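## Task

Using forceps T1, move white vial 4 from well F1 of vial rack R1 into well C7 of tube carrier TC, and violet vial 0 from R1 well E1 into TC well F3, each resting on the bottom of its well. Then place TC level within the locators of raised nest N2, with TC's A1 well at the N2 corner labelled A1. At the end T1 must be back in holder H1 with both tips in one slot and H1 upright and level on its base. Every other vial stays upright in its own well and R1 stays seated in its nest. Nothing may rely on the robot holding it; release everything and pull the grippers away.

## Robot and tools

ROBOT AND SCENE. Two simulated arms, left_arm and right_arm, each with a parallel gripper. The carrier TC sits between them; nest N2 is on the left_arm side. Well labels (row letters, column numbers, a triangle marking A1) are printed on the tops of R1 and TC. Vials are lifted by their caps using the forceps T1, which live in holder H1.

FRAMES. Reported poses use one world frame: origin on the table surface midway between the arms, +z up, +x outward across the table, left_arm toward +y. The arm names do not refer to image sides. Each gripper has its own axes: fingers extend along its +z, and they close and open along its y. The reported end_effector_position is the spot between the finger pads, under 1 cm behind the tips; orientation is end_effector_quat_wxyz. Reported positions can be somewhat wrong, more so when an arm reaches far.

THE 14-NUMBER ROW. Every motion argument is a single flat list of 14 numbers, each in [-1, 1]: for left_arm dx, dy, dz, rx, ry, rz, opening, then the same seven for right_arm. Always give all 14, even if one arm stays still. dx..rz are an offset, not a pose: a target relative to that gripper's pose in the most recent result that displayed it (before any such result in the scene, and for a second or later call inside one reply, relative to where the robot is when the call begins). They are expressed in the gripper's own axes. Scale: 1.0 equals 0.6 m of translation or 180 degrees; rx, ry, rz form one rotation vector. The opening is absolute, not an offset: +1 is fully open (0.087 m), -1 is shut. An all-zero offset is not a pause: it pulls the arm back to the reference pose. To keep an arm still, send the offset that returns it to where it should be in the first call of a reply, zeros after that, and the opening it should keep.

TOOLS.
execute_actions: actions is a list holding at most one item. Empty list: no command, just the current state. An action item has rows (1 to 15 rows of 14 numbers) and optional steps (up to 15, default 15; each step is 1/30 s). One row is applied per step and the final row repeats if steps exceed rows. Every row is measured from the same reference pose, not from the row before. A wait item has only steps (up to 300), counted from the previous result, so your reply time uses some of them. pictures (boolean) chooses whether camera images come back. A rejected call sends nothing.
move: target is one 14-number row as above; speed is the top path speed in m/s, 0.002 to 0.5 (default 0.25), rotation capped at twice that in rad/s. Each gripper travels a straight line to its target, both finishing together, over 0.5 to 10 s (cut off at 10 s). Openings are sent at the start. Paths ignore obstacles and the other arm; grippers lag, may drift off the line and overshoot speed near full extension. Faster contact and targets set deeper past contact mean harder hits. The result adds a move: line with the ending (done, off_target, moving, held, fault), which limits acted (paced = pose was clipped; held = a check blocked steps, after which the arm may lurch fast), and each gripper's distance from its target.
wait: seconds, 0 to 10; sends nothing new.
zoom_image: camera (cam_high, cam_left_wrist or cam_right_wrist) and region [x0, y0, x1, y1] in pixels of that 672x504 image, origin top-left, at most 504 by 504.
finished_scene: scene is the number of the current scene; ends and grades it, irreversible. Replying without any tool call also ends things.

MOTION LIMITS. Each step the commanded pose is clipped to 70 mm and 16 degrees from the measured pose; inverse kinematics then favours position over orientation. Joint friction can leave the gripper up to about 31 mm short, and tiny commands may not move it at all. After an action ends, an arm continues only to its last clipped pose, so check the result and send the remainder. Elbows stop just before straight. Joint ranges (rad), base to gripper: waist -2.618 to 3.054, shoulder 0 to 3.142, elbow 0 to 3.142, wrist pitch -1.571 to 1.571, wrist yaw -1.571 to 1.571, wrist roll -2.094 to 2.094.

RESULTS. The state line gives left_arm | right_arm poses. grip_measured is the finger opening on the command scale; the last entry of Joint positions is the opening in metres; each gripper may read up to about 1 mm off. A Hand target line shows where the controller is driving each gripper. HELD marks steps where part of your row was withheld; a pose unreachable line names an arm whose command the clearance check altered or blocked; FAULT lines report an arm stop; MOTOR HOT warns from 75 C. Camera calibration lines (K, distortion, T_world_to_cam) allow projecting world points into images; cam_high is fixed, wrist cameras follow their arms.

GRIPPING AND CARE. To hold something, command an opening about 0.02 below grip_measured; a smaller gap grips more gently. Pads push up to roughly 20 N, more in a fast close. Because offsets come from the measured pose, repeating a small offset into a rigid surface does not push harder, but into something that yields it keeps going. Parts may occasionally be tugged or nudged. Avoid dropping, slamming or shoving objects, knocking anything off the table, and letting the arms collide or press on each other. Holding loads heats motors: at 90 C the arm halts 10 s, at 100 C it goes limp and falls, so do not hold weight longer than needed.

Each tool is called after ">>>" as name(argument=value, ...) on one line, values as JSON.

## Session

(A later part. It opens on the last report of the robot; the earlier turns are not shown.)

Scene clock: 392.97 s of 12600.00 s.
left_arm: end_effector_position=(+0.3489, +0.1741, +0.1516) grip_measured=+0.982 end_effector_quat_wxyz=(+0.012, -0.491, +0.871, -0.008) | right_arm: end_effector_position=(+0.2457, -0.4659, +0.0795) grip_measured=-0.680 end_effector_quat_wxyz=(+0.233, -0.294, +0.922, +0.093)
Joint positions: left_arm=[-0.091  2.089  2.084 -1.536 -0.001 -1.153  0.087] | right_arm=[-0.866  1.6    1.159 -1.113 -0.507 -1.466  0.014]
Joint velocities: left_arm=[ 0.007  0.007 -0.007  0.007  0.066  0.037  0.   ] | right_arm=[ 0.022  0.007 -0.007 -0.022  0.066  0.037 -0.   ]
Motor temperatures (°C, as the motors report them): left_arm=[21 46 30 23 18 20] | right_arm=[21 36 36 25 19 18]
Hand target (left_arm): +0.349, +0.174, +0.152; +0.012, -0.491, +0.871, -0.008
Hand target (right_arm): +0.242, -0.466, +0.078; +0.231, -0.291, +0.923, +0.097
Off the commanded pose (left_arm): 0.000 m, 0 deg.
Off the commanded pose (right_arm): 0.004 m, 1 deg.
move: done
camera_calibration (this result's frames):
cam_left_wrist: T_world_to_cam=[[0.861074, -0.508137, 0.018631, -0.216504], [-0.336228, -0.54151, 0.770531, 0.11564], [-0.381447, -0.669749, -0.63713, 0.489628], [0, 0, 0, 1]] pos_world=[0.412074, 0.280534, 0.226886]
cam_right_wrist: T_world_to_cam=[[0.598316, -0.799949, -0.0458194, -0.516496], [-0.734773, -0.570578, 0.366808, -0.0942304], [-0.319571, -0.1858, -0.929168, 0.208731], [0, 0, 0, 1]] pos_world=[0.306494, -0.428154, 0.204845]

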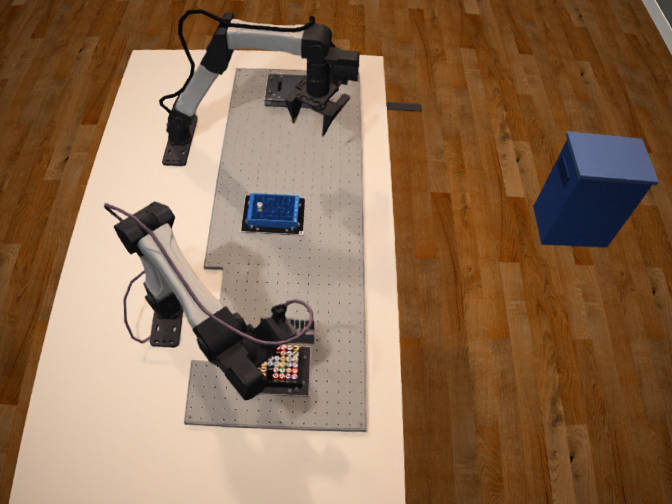

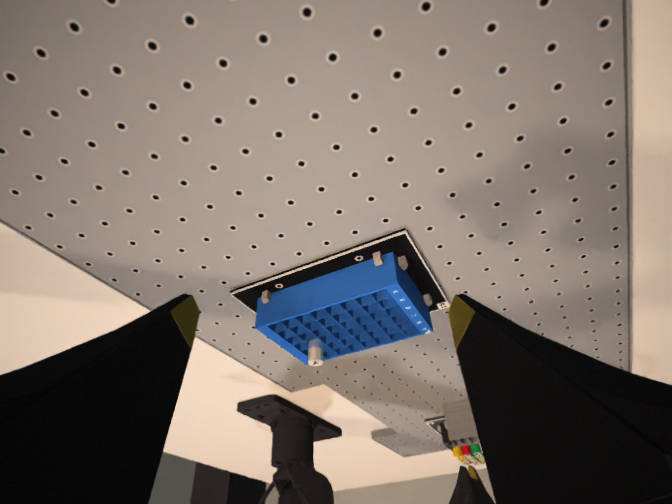

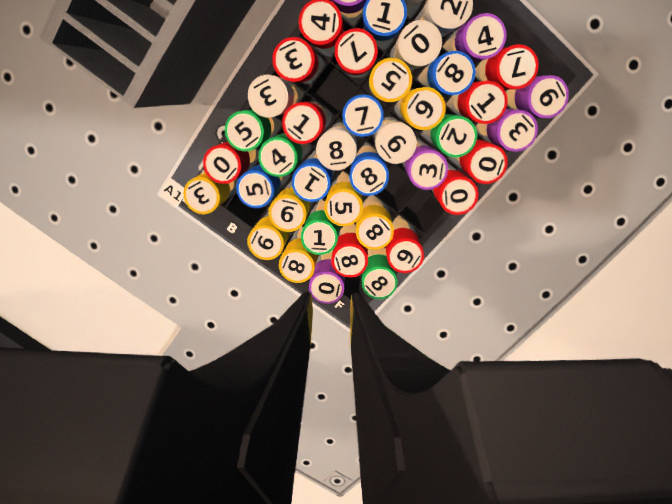

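>>> move(target=[0,0,0,0,0,0,1,0.013,0.003,0.023,-0.018,0,0.01,-0.63], speed=0.012)

>>> zoom_image(camera="cam_right_wrist", region=[240,200,440,360])

Scene clock: 402.80 s of 12600.00 s.
left_arm: end_effector_position=(+0.3489, +0.1741, +0.1516) grip_measured=+0.982 end_effector_quat_wxyz=(+0.012, -0.491, +0.871, -0.008) | right_arm: end_effector_position=(+0.2444, -0.4644, +0.0671) grip_measured=-0.630 end_effector_quat_wxyz=(+0.223, -0.289, +0.924, +0.115)
Joint positions: left_arm=[-0.091  2.089  2.084 -1.536 -0.001 -1.153  0.087] | right_arm=[-0.866  1.649  1.159 -1.113 -0.507 -1.467  0.016]
Joint velocities: left_arm=[ 0.002 -0.017 -0.007  0.066 -0.007  0.007  0.   ] | right_arm=[-0.017  0.002  0.012 -0.081 -0.051 -0.066  0.   ]
Motor temperatures (°C, as the motors report them): left_arm=[21 46 30 23 18 20] | right_arm=[21 35 35 25 19 18]
Hand target (left_arm): +0.349, +0.174, +0.152; +0.012, -0.491, +0.871, -0.008
Hand target (right_arm): +0.244, -0.464, +0.064; +0.223, -0.286, +0.924, +0.122
Off the commanded pose (left_arm): 0.000 m, 0 deg.
Off the commanded pose (right_arm): 0.003 m, 1 deg.
After step 90, 3.87 s passed at rest.
move: done
camera_calibration (this result's frames):
cam_left_wrist: T_world_to_cam=[[0.861074, -0.508137, 0.018631, -0.216504], [-0.336228, -0.54151, 0.770531, 0.11564], [-0.381447, -0.669749, -0.63713, 0.489628], [0, 0, 0, 1]] pos_world=[0.412074, 0.280534, 0.226886]
cam_right_wrist: T_world_to_cam=[[0.597451, -0.79644, -0.0934649, -0.510149], [-0.722205, -0.585061, 0.368948, -0.0997366], [-0.348528, -0.152928, -0.924739, 0.21913], [0, 0, 0, 1]] pos_world=[0.309132, -0.431144, 0.191755]

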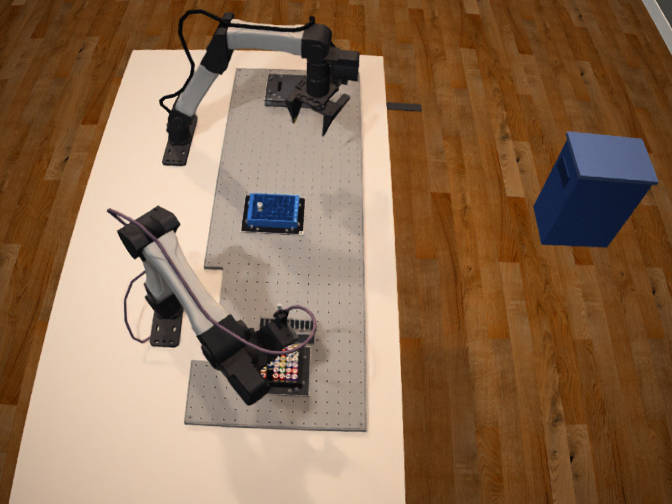

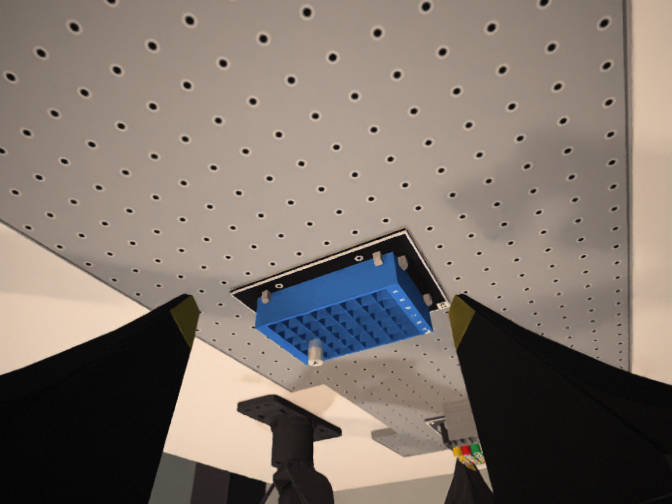

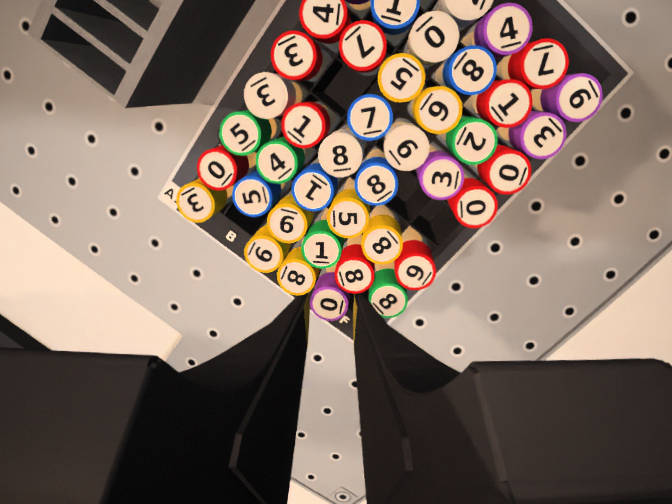

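Region (240, 200, 440, 360) of cam_right_wrist's 672x504 image, scaled by 2.520, with more detail than that image has; it fills the top 403 rows of this view, and the rest is white.

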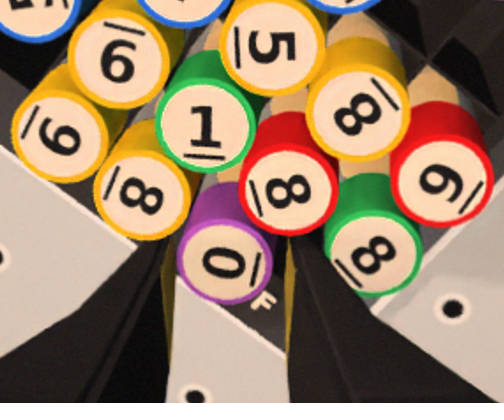

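>>> move(target=[0,0,0,0,0,0,1,-0.008,0.001,0.004,0,0,0,-0.69], speed=0.012)

>>> move(target=[0,0,0,0,0,0,1,0,0,0,0,0,0,-0.8])

>>> move(target=[0,0,0,0,0,0,1,-0.022,0.002,-0.045,0.015,0,-0.008,-0.8], speed=0.02)

Scene clock: 408.87 s of 12600.00 s.
left_arm: end_effector_position=(+0.3489, +0.1741, +0.1516) grip_measured=+0.982 end_effector_quat_wxyz=(+0.012, -0.491, +0.871, -0.008) | right_arm: end_effector_position=(+0.2453, -0.4629, +0.0671) grip_measured=-0.690 end_effector_quat_wxyz=(+0.223, -0.286, +0.925, +0.116)
Joint positions: left_arm=[-0.091  2.089  2.084 -1.536 -0.001 -1.153  0.087] | right_arm=[-0.86   1.649  1.159 -1.113 -0.507 -1.455  0.014]
Joint velocities: left_arm=[ 0.007 -0.007 -0.027 -0.066 -0.051 -0.051  0.002] | right_arm=[-0.007 -0.012 -0.002 -0.007  0.007  0.022 -0.001]
Motor temperatures (°C, as the motors report them): left_arm=[21 46 30 23 18 20] | right_arm=[21 35 35 25 19 18]
Hand target (left_arm): +0.349, +0.174, +0.152; +0.012, -0.491, +0.871, -0.008
Hand target (right_arm): +0.248, -0.461, +0.067; +0.224, -0.289, +0.924, +0.115
Off the commanded pose (left_arm): 0.000 m, 0 deg.
Off the commanded pose (right_arm): 0.004 m, 0 deg.
After step 90, 2.37 s passed at rest.
move: done
camera_calibration (this result's frames):
cam_left_wrist: T_world_to_cam=[[0.861074, -0.508137, 0.018631, -0.216504], [-0.336228, -0.54151, 0.770531, 0.11564], [-0.381447, -0.669749, -0.63713, 0.489628], [0, 0, 0, 1]] pos_world=[0.412074, 0.280534, 0.226886]
cam_right_wrist: T_world_to_cam=[[0.593153, -0.799034, -0.0985576, -0.509235], [-0.72374, -0.582832, 0.369469, -0.096905], [-0.352661, -0.147822, -0.924002, 0.223003], [0, 0, 0, 1]] pos_world=[0.310565, -0.430411, 0.19167]

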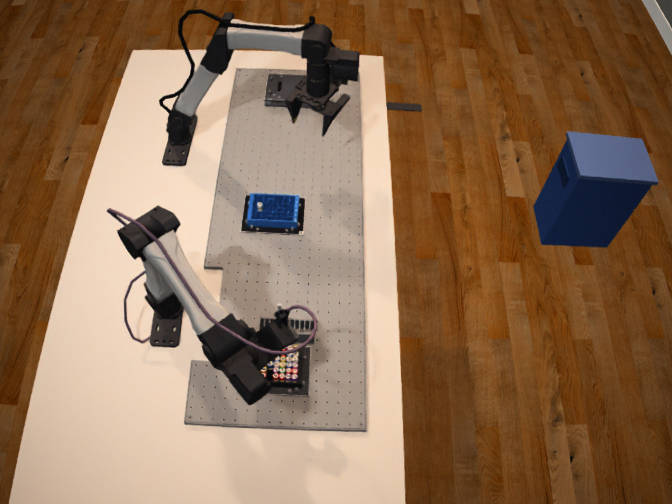

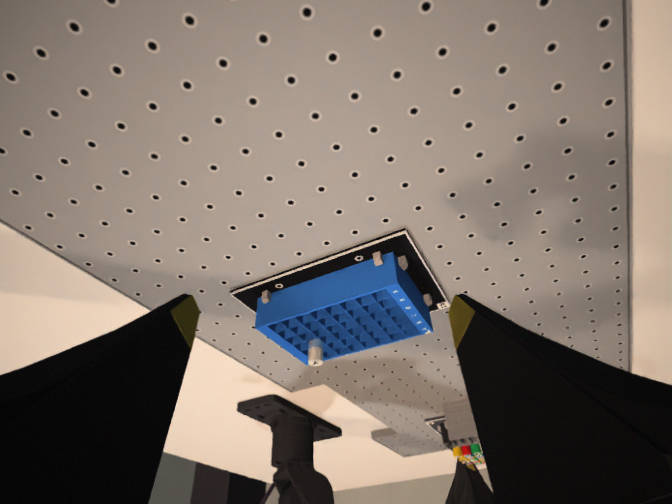

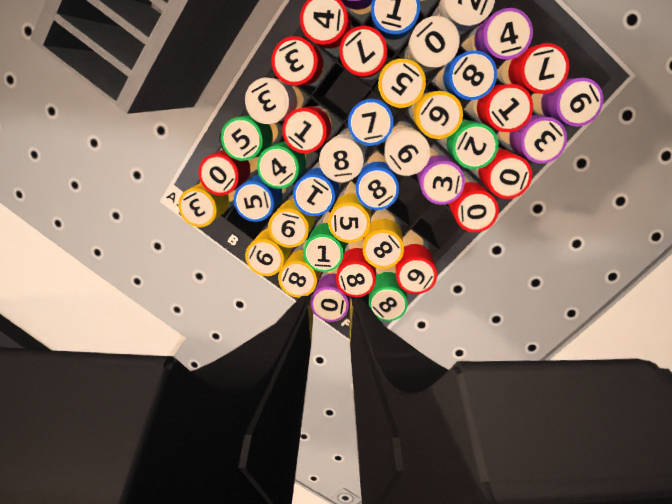

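Scene clock: 409.37 s of 12600.00 s.
left_arm: end_effector_position=(+0.3489, +0.1741, +0.1516) grip_measured=+0.982 end_effector_quat_wxyz=(+0.012, -0.491, +0.871, -0.008) | right_arm: end_effector_position=(+0.2453, -0.4629, +0.0671) grip_measured=-0.740 end_effector_quat_wxyz=(+0.223, -0.286, +0.925, +0.116)
Joint positions: left_arm=[-0.091  2.089  2.084 -1.536 -0.001 -1.153  0.087] | right_arm=[-0.86   1.649  1.159 -1.113 -0.507 -1.455  0.011]
Joint velocities: left_arm=[-0.002 -0.012 -0.022 -0.037 -0.007 -0.051 -0.001] | right_arm=[-0.022  0.017 -0.012  0.007 -0.066 -0.007 -0.001]
Motor temperatures (°C, as the motors report them): left_arm=[21 46 30 23 18 20] | right_arm=[21 35 35 25 19 18]
Hand target (left_arm): +0.349, +0.174, +0.152; +0.012, -0.491, +0.871, -0.008
Hand target (right_arm): +0.245, -0.463, +0.067; +0.223, -0.286, +0.925, +0.116
Off the commanded pose (left_arm): 0.000 m, 0 deg.
Off the commanded pose (right_arm): 0.000 m, 0 deg.
move: done
camera_calibration (this result's frames):
cam_left_wrist: T_world_to_cam=[[0.861074, -0.508137, 0.018631, -0.216504], [-0.336228, -0.54151, 0.770531, 0.11564], [-0.381447, -0.669749, -0.63713, 0.489628], [0, 0, 0, 1]] pos_world=[0.412074, 0.280534, 0.226886]
cam_right_wrist: T_world_to_cam=[[0.593153, -0.799034, -0.0985576, -0.509235], [-0.72374, -0.582832, 0.369469, -0.096905], [-0.352661, -0.147822, -0.924002, 0.223003], [0, 0, 0, 1]] pos_world=[0.310565, -0.430411, 0.19167]

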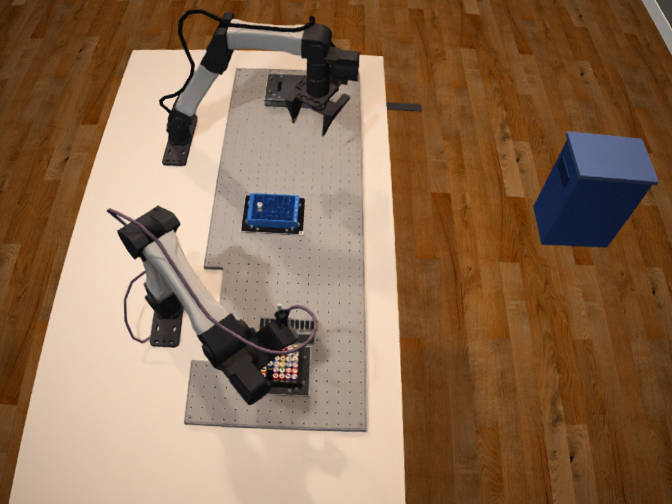

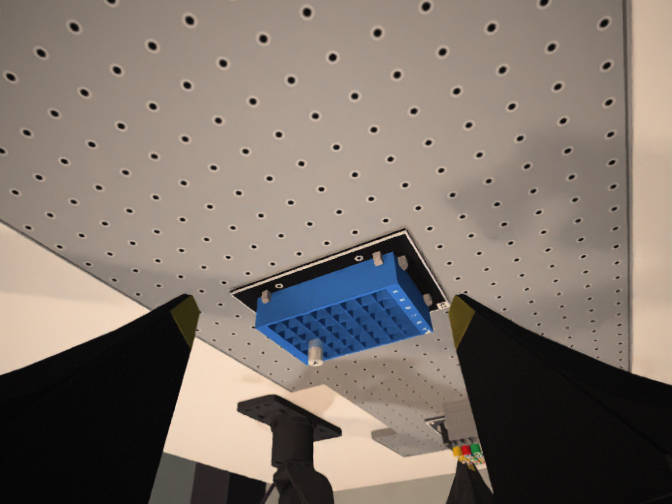

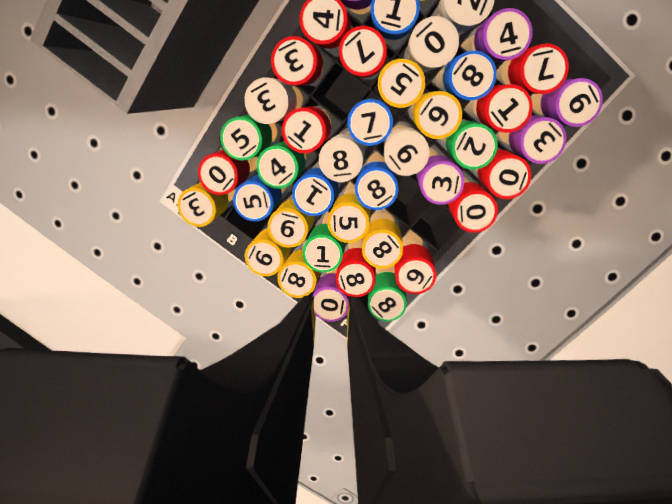

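Scene clock: 411.13 s of 12600.00 s.
left_arm: end_effector_position=(+0.3489, +0.1741, +0.1516) grip_measured=+0.982 end_effector_quat_wxyz=(+0.012, -0.491, +0.871, -0.008) | right_arm: end_effector_position=(+0.2447, -0.4623, +0.0892) grip_measured=-0.740 end_effector_quat_wxyz=(+0.230, -0.291, +0.923, +0.100)
Joint positions: left_arm=[-0.091  2.089  2.084 -1.536 -0.001 -1.153  0.087] | right_arm=[-0.86   1.594  1.192 -1.164 -0.507 -1.455  0.011]
Joint velocities: left_arm=[-0.007 -0.012 -0.007  0.095 -0.051 -0.022  0.001] | right_arm=[ 0.002 -0.012 -0.002 -0.022 -0.022  0.095  0.001]
Motor temperatures (°C, as the motors report them): left_arm=[21 46 30 23 18 20] | right_arm=[21 35 35 25 19 18]
Hand target (left_arm): +0.349, +0.174, +0.152; +0.012, -0.491, +0.871, -0.008
Hand target (right_arm): +0.245, -0.465, +0.097; +0.231, -0.293, +0.923, +0.092
Off the commanded pose (left_arm): 0.000 m, 0 deg.
Off the commanded pose (right_arm): 0.008 m, 1 deg.
move: done
camera_calibration (this result's frames):
cam_left_wrist: T_world_to_cam=[[0.861074, -0.508137, 0.018631, -0.216504], [-0.336228, -0.54151, 0.770531, 0.11564], [-0.381447, -0.669749, -0.63713, 0.489628], [0, 0, 0, 1]] pos_world=[0.412074, 0.280534, 0.226886]
cam_right_wrist: T_world_to_cam=[[0.595105, -0.801238, -0.0621911, -0.511005], [-0.732688, -0.572725, 0.367634, -0.0980757], [-0.330181, -0.173214, -0.927889, 0.226423], [0, 0, 0, 1]] pos_world=[0.307003, -0.426388, 0.214371]

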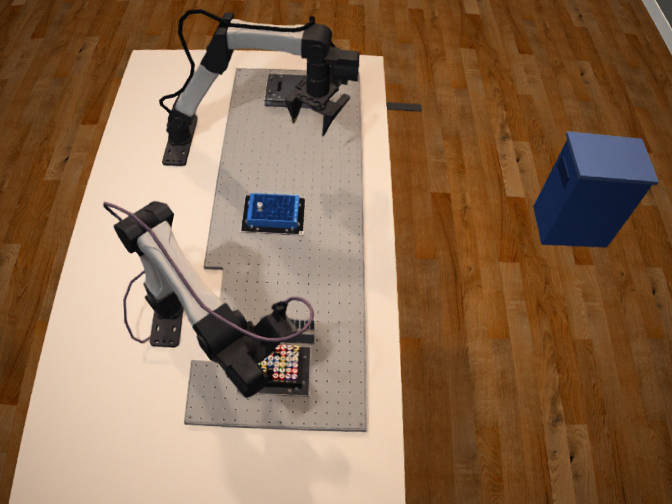

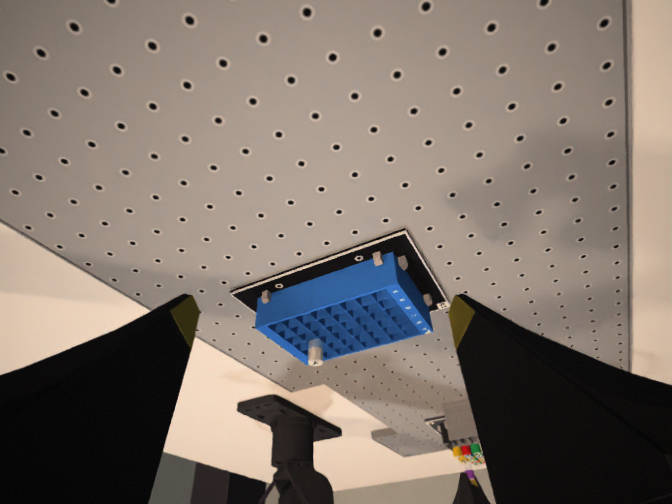

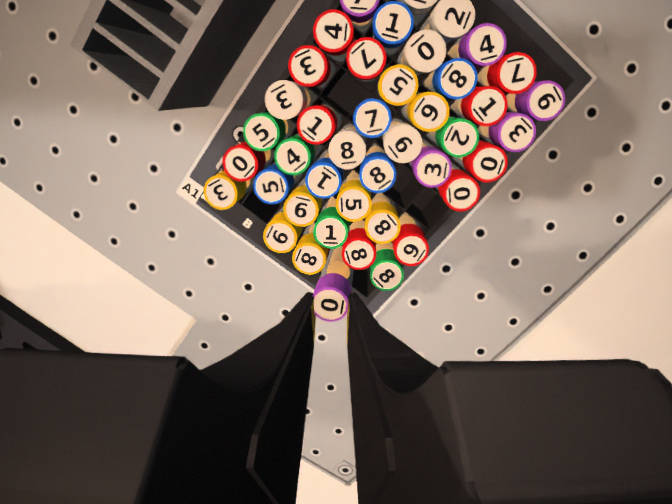

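>>> move(target=[-0.114,0.07,0,0,0,0,1,-0.07,0.007,-0.127,0,0,0,-0.8], speed=0.05)

>>> move(target=[0,0,0,0,0,0,1,-0.38,0.628,0.247,-0.042,0.004,-0.075,-0.8], speed=0.13)

Scene clock: 421.00 s of 12600.00 s.
left_arm: end_effector_position=(+0.3505, +0.2524, +0.1561) grip_measured=+0.982 end_effector_quat_wxyz=(+0.019, -0.490, +0.871, -0.009) | right_arm: end_effector_position=(+0.2455, -0.4632, +0.1732) grip_measured=-0.740 end_effector_quat_wxyz=(+0.231, -0.292, +0.923, +0.097)
Joint positions: left_arm=[ 0.104  2.076  2.084 -1.536  0.001 -0.955  0.087] | right_arm=[-0.86   1.594  1.527 -1.492 -0.507 -1.455  0.011]
Joint velocities: left_arm=[-0.017 -0.002 -0.017 -0.051 -0.037 -0.022 -0.001] | right_arm=[-0.012 -0.012  0.002 -0.051  0.066  0.007  0.001]
Motor temperatures (°C, as the motors report them): left_arm=[21 46 30 23 18 20] | right_arm=[21 35 36 25 19 18]
Hand target (left_arm): +0.347, +0.255, +0.151; +0.011, -0.491, +0.871, -0.008
Hand target (right_arm): +0.246, -0.463, +0.176; +0.230, -0.291, +0.923, +0.100
Off the commanded pose (left_arm): 0.006 m, 1 deg.
Off the commanded pose (right_arm): 0.003 m, 0 deg.
After step 90, 4.67 s passed at rest.
move: done
camera_calibration (this result's frames):
cam_left_wrist: T_world_to_cam=[[0.859257, -0.510823, 0.027152, -0.178149], [-0.347823, -0.544505, 0.763239, 0.161023], [-0.375096, -0.665262, -0.645546, 0.543453], [0, 0, 0, 1]] pos_world=[0.41293, 0.358213, 0.232762]
cam_right_wrist: T_world_to_cam=[[0.595358, -0.801525, -0.0557411, -0.508238], [-0.734267, -0.570941, 0.367258, -0.127603], [-0.326191, -0.177721, -0.928447, 0.301475], [0, 0, 0, 1]] pos_world=[0.307227, -0.42664, 0.298437]

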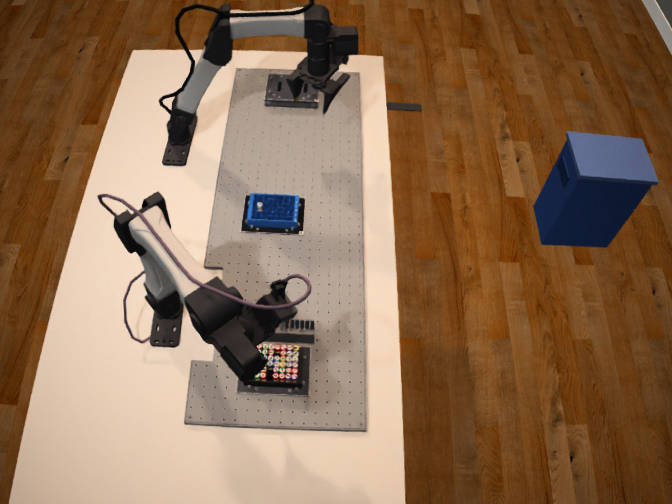

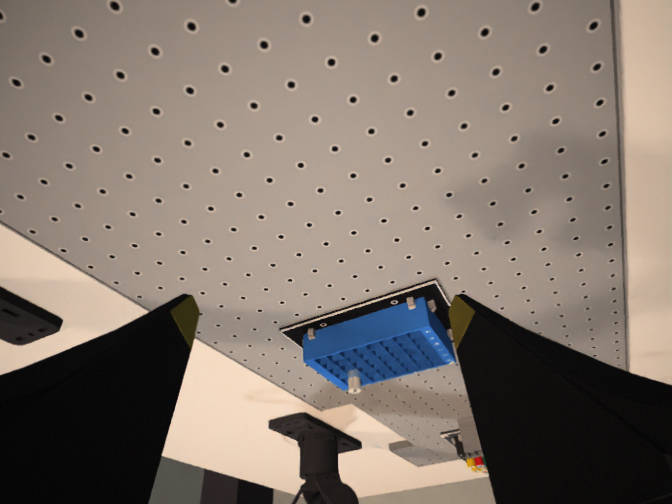

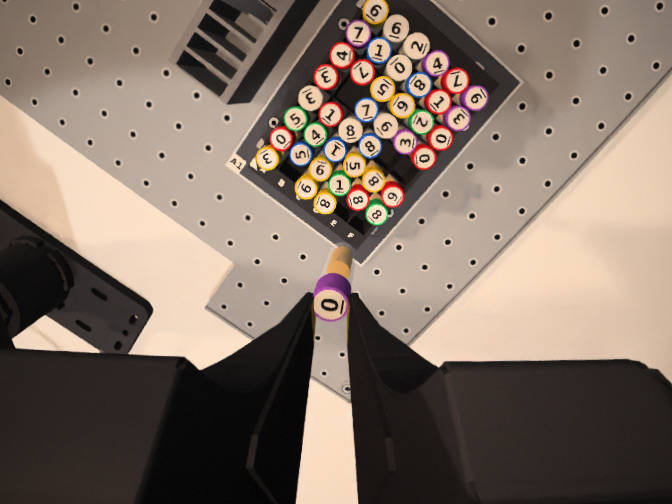

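Scene clock: 425.00 s of 12600.00 s.
left_arm: end_effector_position=(+0.3505, +0.2524, +0.1561) grip_measured=+0.982 end_effector_quat_wxyz=(+0.019, -0.490, +0.871, -0.009) | right_arm: end_effector_position=(+0.2342, -0.0016, +0.1694) grip_measured=-0.740 end_effector_quat_wxyz=(+0.205, -0.414, +0.875, +0.142)
Joint positions: left_arm=[ 0.104  2.076  2.084 -1.536  0.001 -0.955  0.087] | right_arm=[ 0.901  1.577  1.457 -0.949 -0.064  0.049  0.011]
Joint velocities: left_arm=[-0.012 -0.002 -0.002 -0.022 -0.066 -0.022  0.002] | right_arm=[ 0.012  0.002 -0.007  0.051 -0.066 -0.022 -0.001]
Motor temperatures (°C, as the motors report them): left_arm=[21 46 30 23 18 20] | right_arm=[21 35 36 25 19 18]
Hand target (left_arm): +0.350, +0.252, +0.156; +0.019, -0.490, +0.871, -0.009
Hand target (right_arm): +0.237, +0.004, +0.172; +0.213, -0.412, +0.875, +0.141
Off the commanded pose (left_arm): 0.000 m, 0 deg.
Off the commanded pose (right_arm): 0.012 m, 2 deg.
move: off_target (right_arm)
camera_calibration (this result's frames):
cam_left_wrist: T_world_to_cam=[[0.859257, -0.510823, 0.027152, -0.178149], [-0.347823, -0.544505, 0.763239, 0.161023], [-0.375096, -0.665262, -0.645546, 0.543453], [0, 0, 0, 1]] pos_world=[0.41293, 0.358213, 0.232762]
cam_right_wrist: T_world_to_cam=[[0.791417, -0.604533, -0.0905507, -0.171425], [-0.536588, -0.75801, 0.370803, 0.0818665], [-0.292801, -0.244871, -0.924287, 0.367631], [0, 0, 0, 1]] pos_world=[0.28724, 0.0484456, 0.293917]

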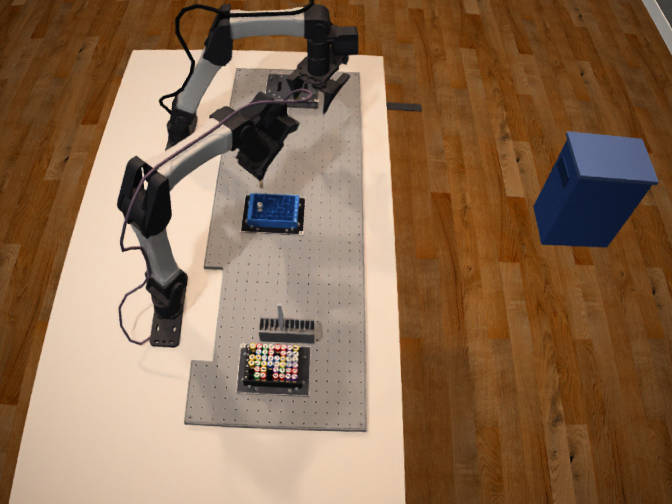

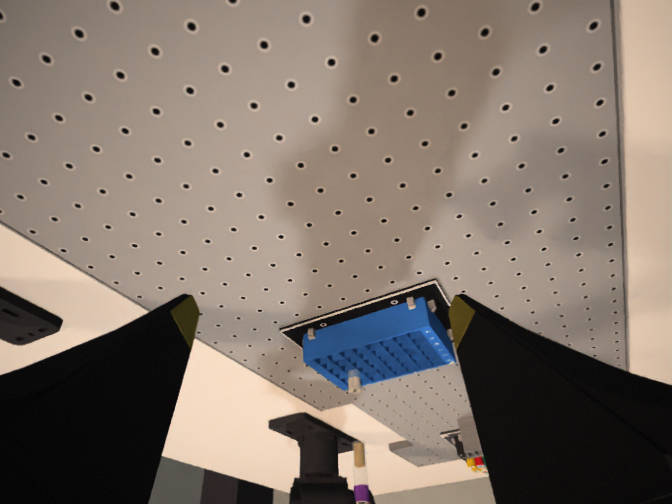

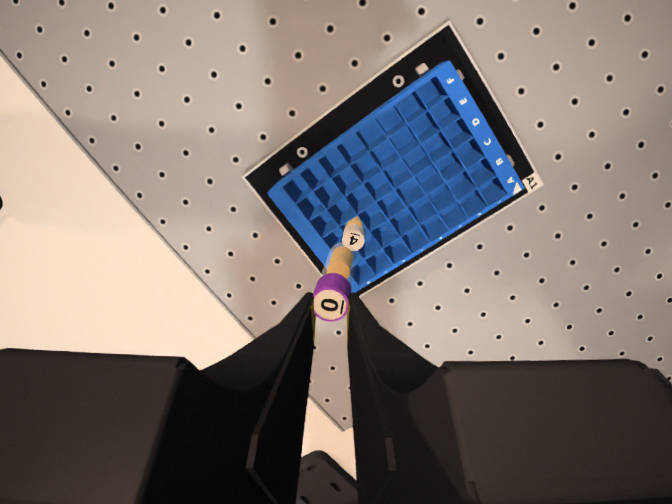

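>>> move(target=[0,0,0,0,0,0,1,-0.018,-0.048,0.138,0,0,0,-0.8], speed=0.05)

>>> zoom_image(camera="cam_right_wrist", region=[240,130,480,330])

Scene clock: 434.60 s of 12600.00 s.
left_arm: end_effector_position=(+0.3505, +0.2524, +0.1561) grip_measured=+0.982 end_effector_quat_wxyz=(+0.019, -0.490, +0.871, -0.009) | right_arm: end_effector_position=(+0.2829, +0.0252, +0.1119) grip_measured=-0.740 end_effector_quat_wxyz=(+0.218, -0.413, +0.873, +0.143)
Joint positions: left_arm=[ 0.104  2.076  2.084 -1.536  0.001 -0.955  0.087] | right_arm=[ 0.844  1.752  1.414 -0.712 -0.083 -0.005  0.011]
Joint velocities: left_arm=[-0.012 -0.002 -0.002 -0.037  0.11   0.007 -0.001] | right_arm=[ 0.012 -0.012  0.012  0.007 -0.037  0.022 -0.   ]
Motor temperatures (°C, as the motors report them): left_arm=[21 46 30 23 18 20] | right_arm=[21 35 36 26 19 18]
Hand target (left_arm): +0.350, +0.252, +0.156; +0.019, -0.490, +0.871, -0.009
Hand target (right_arm): +0.283, +0.021, +0.100; +0.206, -0.414, +0.875, +0.142
Off the commanded pose (left_arm): 0.000 m, 0 deg.
Off the commanded pose (right_arm): 0.012 m, 1 deg.
After step 90, 4.47 s passed at rest.
move: off_target (right_arm)
camera_calibration (this result's frames):
cam_left_wrist: T_world_to_cam=[[0.859257, -0.510823, 0.027152, -0.178149], [-0.347823, -0.544505, 0.763239, 0.161023], [-0.375096, -0.665262, -0.645546, 0.543453], [0, 0, 0, 1]] pos_world=[0.41293, 0.358213, 0.232762]
cam_right_wrist: T_world_to_cam=[[0.792398, -0.604703, -0.0802449, -0.200424], [-0.54564, -0.761443, 0.349974, 0.154627], [-0.272732, -0.233534, -0.933316, 0.330418], [0, 0, 0, 1]] pos_world=[0.333302, 0.0737066, 0.238186]

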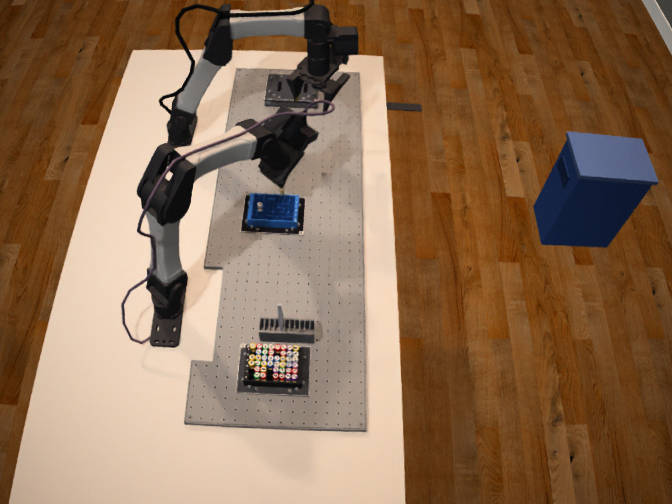

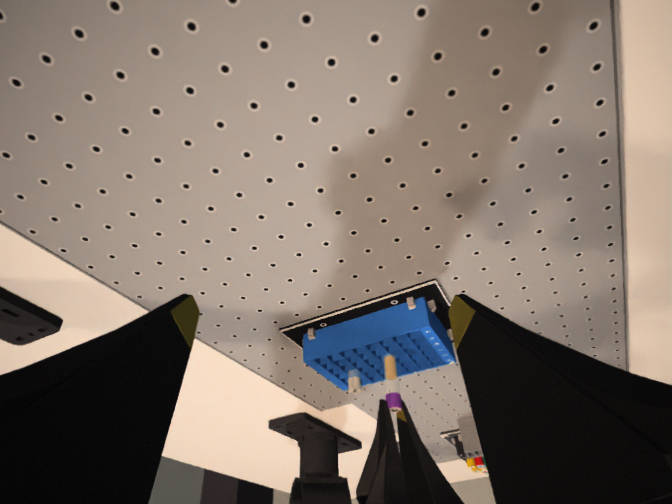

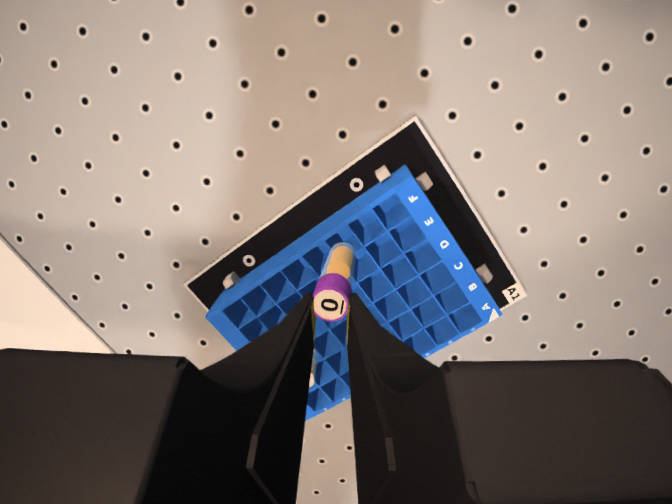

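Region (240, 130, 480, 330) of cam_right_wrist's 672x504 image, scaled by 2.100, with more detail than that image has.

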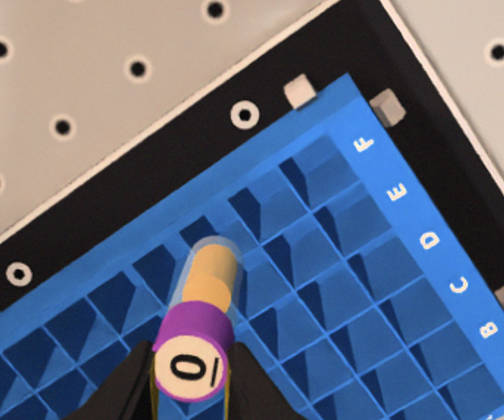

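Shoulder-down ~11 mm.

>>> move(target=[0,0,0,0,0,0,1,0.013,-0.002,0.023,0,0.013,0,-0.8], speed=0.012)

>>> zoom_image(camera="cam_right_wrist", region=[240,130,480,330])

Scene clock: 441.73 s of 12600.00 s.
left_arm: end_effector_position=(+0.3505, +0.2524, +0.1561) grip_measured=+0.982 end_effector_quat_wxyz=(+0.019, -0.490, +0.871, -0.009) | right_arm: end_effector_position=(+0.2831, +0.0255, +0.1022) grip_measured=-0.740 end_effector_quat_wxyz=(+0.207, -0.414, +0.875, +0.138)
Joint positions: left_arm=[ 0.104  2.076  2.084 -1.536  0.001 -0.955  0.087] | right_arm=[ 0.844  1.777  1.414 -0.71  -0.083 -0.005  0.011]
Joint velocities: left_arm=[ 0.012 -0.012 -0.017  0.051 -0.051 -0.022 -0.001] | right_arm=[-0.012 -0.022 -0.007  0.037 -0.051 -0.037 -0.001]
Motor temperatures (°C, as the motors report them): left_arm=[21 46 30 23 18 20] | right_arm=[21 36 36 27 19 18]
Hand target (left_arm): +0.350, +0.252, +0.156; +0.019, -0.490, +0.871, -0.009
Hand target (right_arm): +0.283, +0.025, +0.096; +0.200, -0.416, +0.877, +0.134
Off the commanded pose (left_arm): 0.000 m, 0 deg.
Off the commanded pose (right_arm): 0.006 m, 1 deg.
After step 90, 2.13 s passed at rest.
move: done
camera_calibration (this result's frames):
cam_left_wrist: T_world_to_cam=[[0.859257, -0.510823, 0.027152, -0.178149], [-0.347823, -0.544505, 0.763239, 0.161023], [-0.375096, -0.665262, -0.645546, 0.543453], [0, 0, 0, 1]] pos_world=[0.41293, 0.358213, 0.232762]
cam_right_wrist: T_world_to_cam=[[0.791451, -0.605733, -0.0818123, -0.200715], [-0.53963, -0.75531, 0.371895, 0.1542], [-0.287063, -0.250188, -0.924662, 0.32505], [0, 0, 0, 1]] pos_world=[0.335377, 0.0762125, 0.226794]

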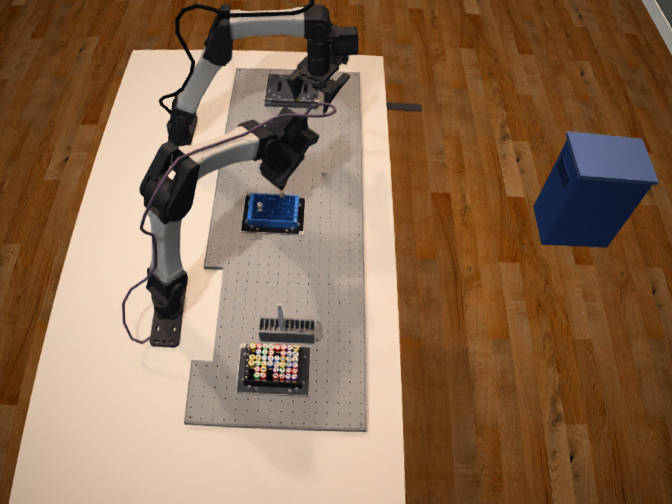

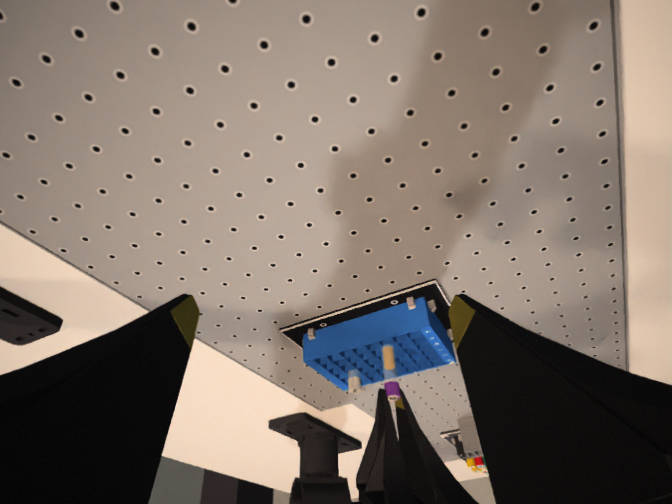

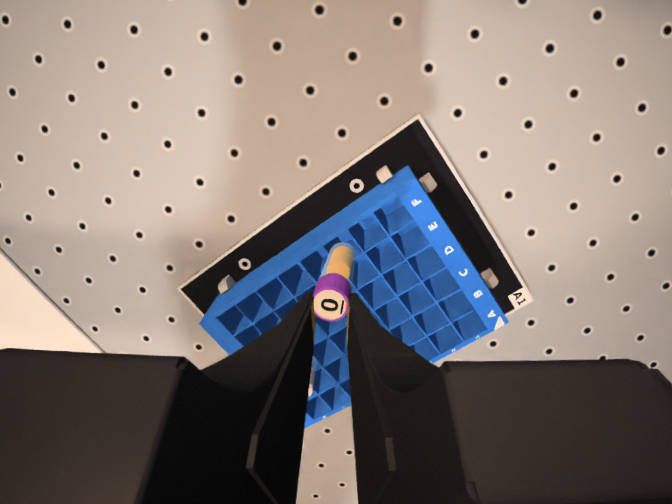

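Region (240, 130, 480, 330) of cam_right_wrist's 672x504 image, scaled by 2.100, with more detail than that image has.

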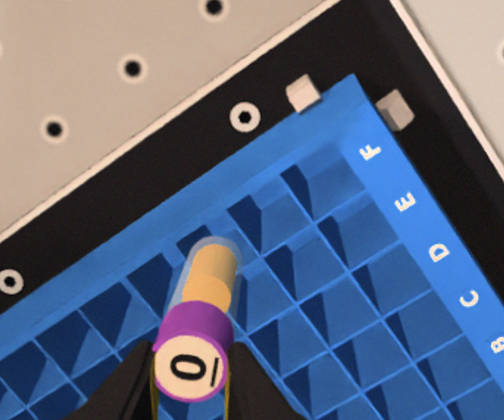

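>>> move(target=[0,0,0,0,0,0,1,0.021,-0.010,0.037,0,0.02,0,-0.8], speed=0.012)

>>> zoom_image(camera="cam_right_wrist", region=[240,130,480,330])

Scene clock: 458.57 s of 12600.00 s.
left_arm: end_effector_position=(+0.3505, +0.2524, +0.1561) grip_measured=+0.982 end_effector_quat_wxyz=(+0.019, -0.490, +0.871, -0.009) | right_arm: end_effector_position=(+0.2838, +0.0259, +0.0833) grip_measured=-0.740 end_effector_quat_wxyz=(+0.189, -0.419, +0.879, +0.129)
Joint positions: left_arm=[ 0.104  2.076  2.084 -1.536  0.001 -0.955  0.087] | right_arm=[ 0.844  1.828  1.414 -0.703 -0.083 -0.012  0.011]
Joint velocities: left_arm=[-0.007  0.007 -0.007 -0.007 -0.066 -0.037 -0.   ] | right_arm=[-0.022  0.007 -0.007  0.007 -0.007  0.022  0.001]
Motor temperatures (°C, as the motors report them): left_arm=[21 46 30 23 18 20] | right_arm=[21 36 36 27 19 18]
Hand target (left_arm): +0.350, +0.252, +0.156; +0.019, -0.490, +0.871, -0.009
Hand target (right_arm): +0.286, +0.022, +0.076; +0.180, -0.418, +0.882, +0.125
Off the commanded pose (left_arm): 0.000 m, 0 deg.
Off the commanded pose (right_arm): 0.008 m, 1 deg.
After step 90, 10.90 s passed at rest.
move: done
camera_calibration (this result's frames):
cam_left_wrist: T_world_to_cam=[[0.859257, -0.510823, 0.027152, -0.178149], [-0.347823, -0.544505, 0.763239, 0.161023], [-0.375096, -0.665262, -0.645546, 0.543453], [0, 0, 0, 1]] pos_world=[0.41293, 0.358213, 0.232762]
cam_right_wrist: T_world_to_cam=[[0.793075, -0.60368, -0.0812547, -0.203155], [-0.525202, -0.745266, 0.410781, 0.154361], [-0.308537, -0.283105, -0.908106, 0.313439], [0, 0, 0, 1]] pos_world=[0.338895, 0.0811351, 0.20472]

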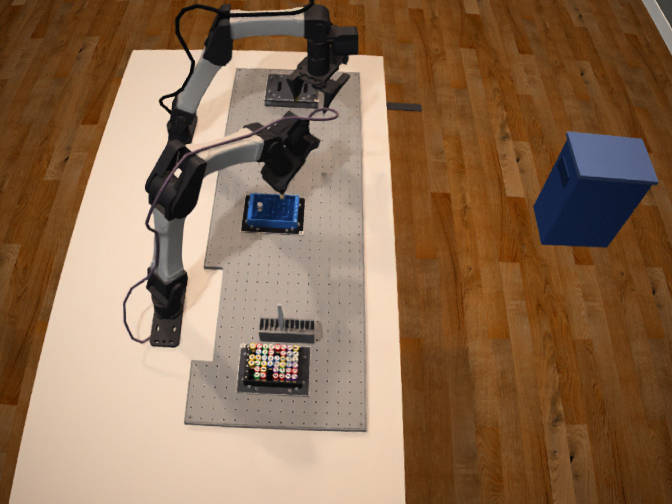

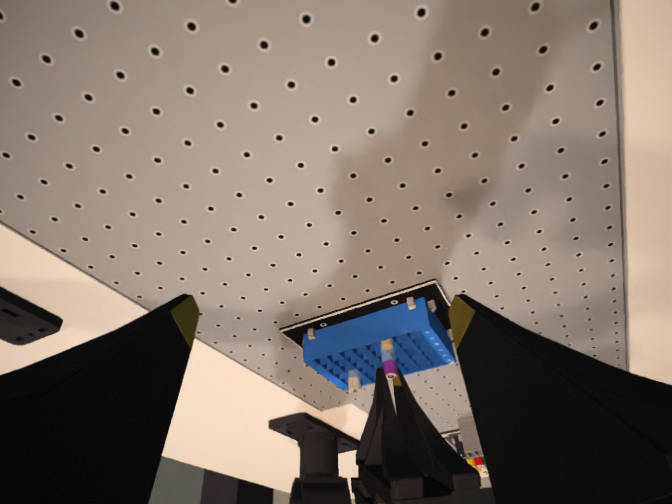

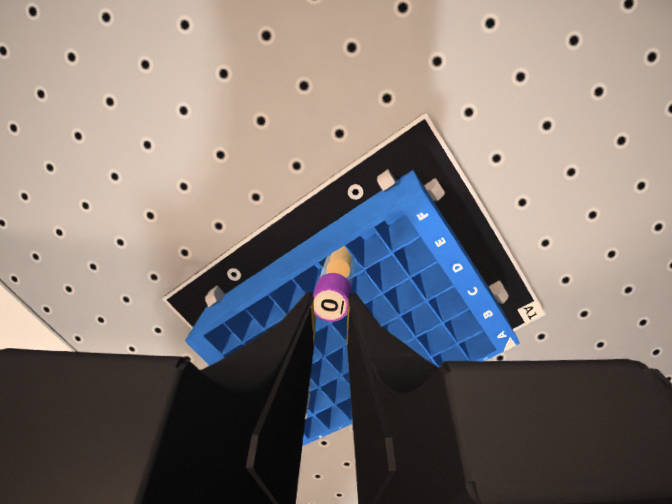

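Region (240, 130, 480, 330) of cam_right_wrist's 672x504 image, scaled by 2.100, with more detail than that image has.

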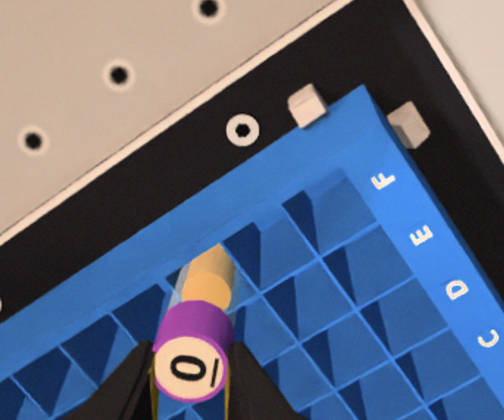

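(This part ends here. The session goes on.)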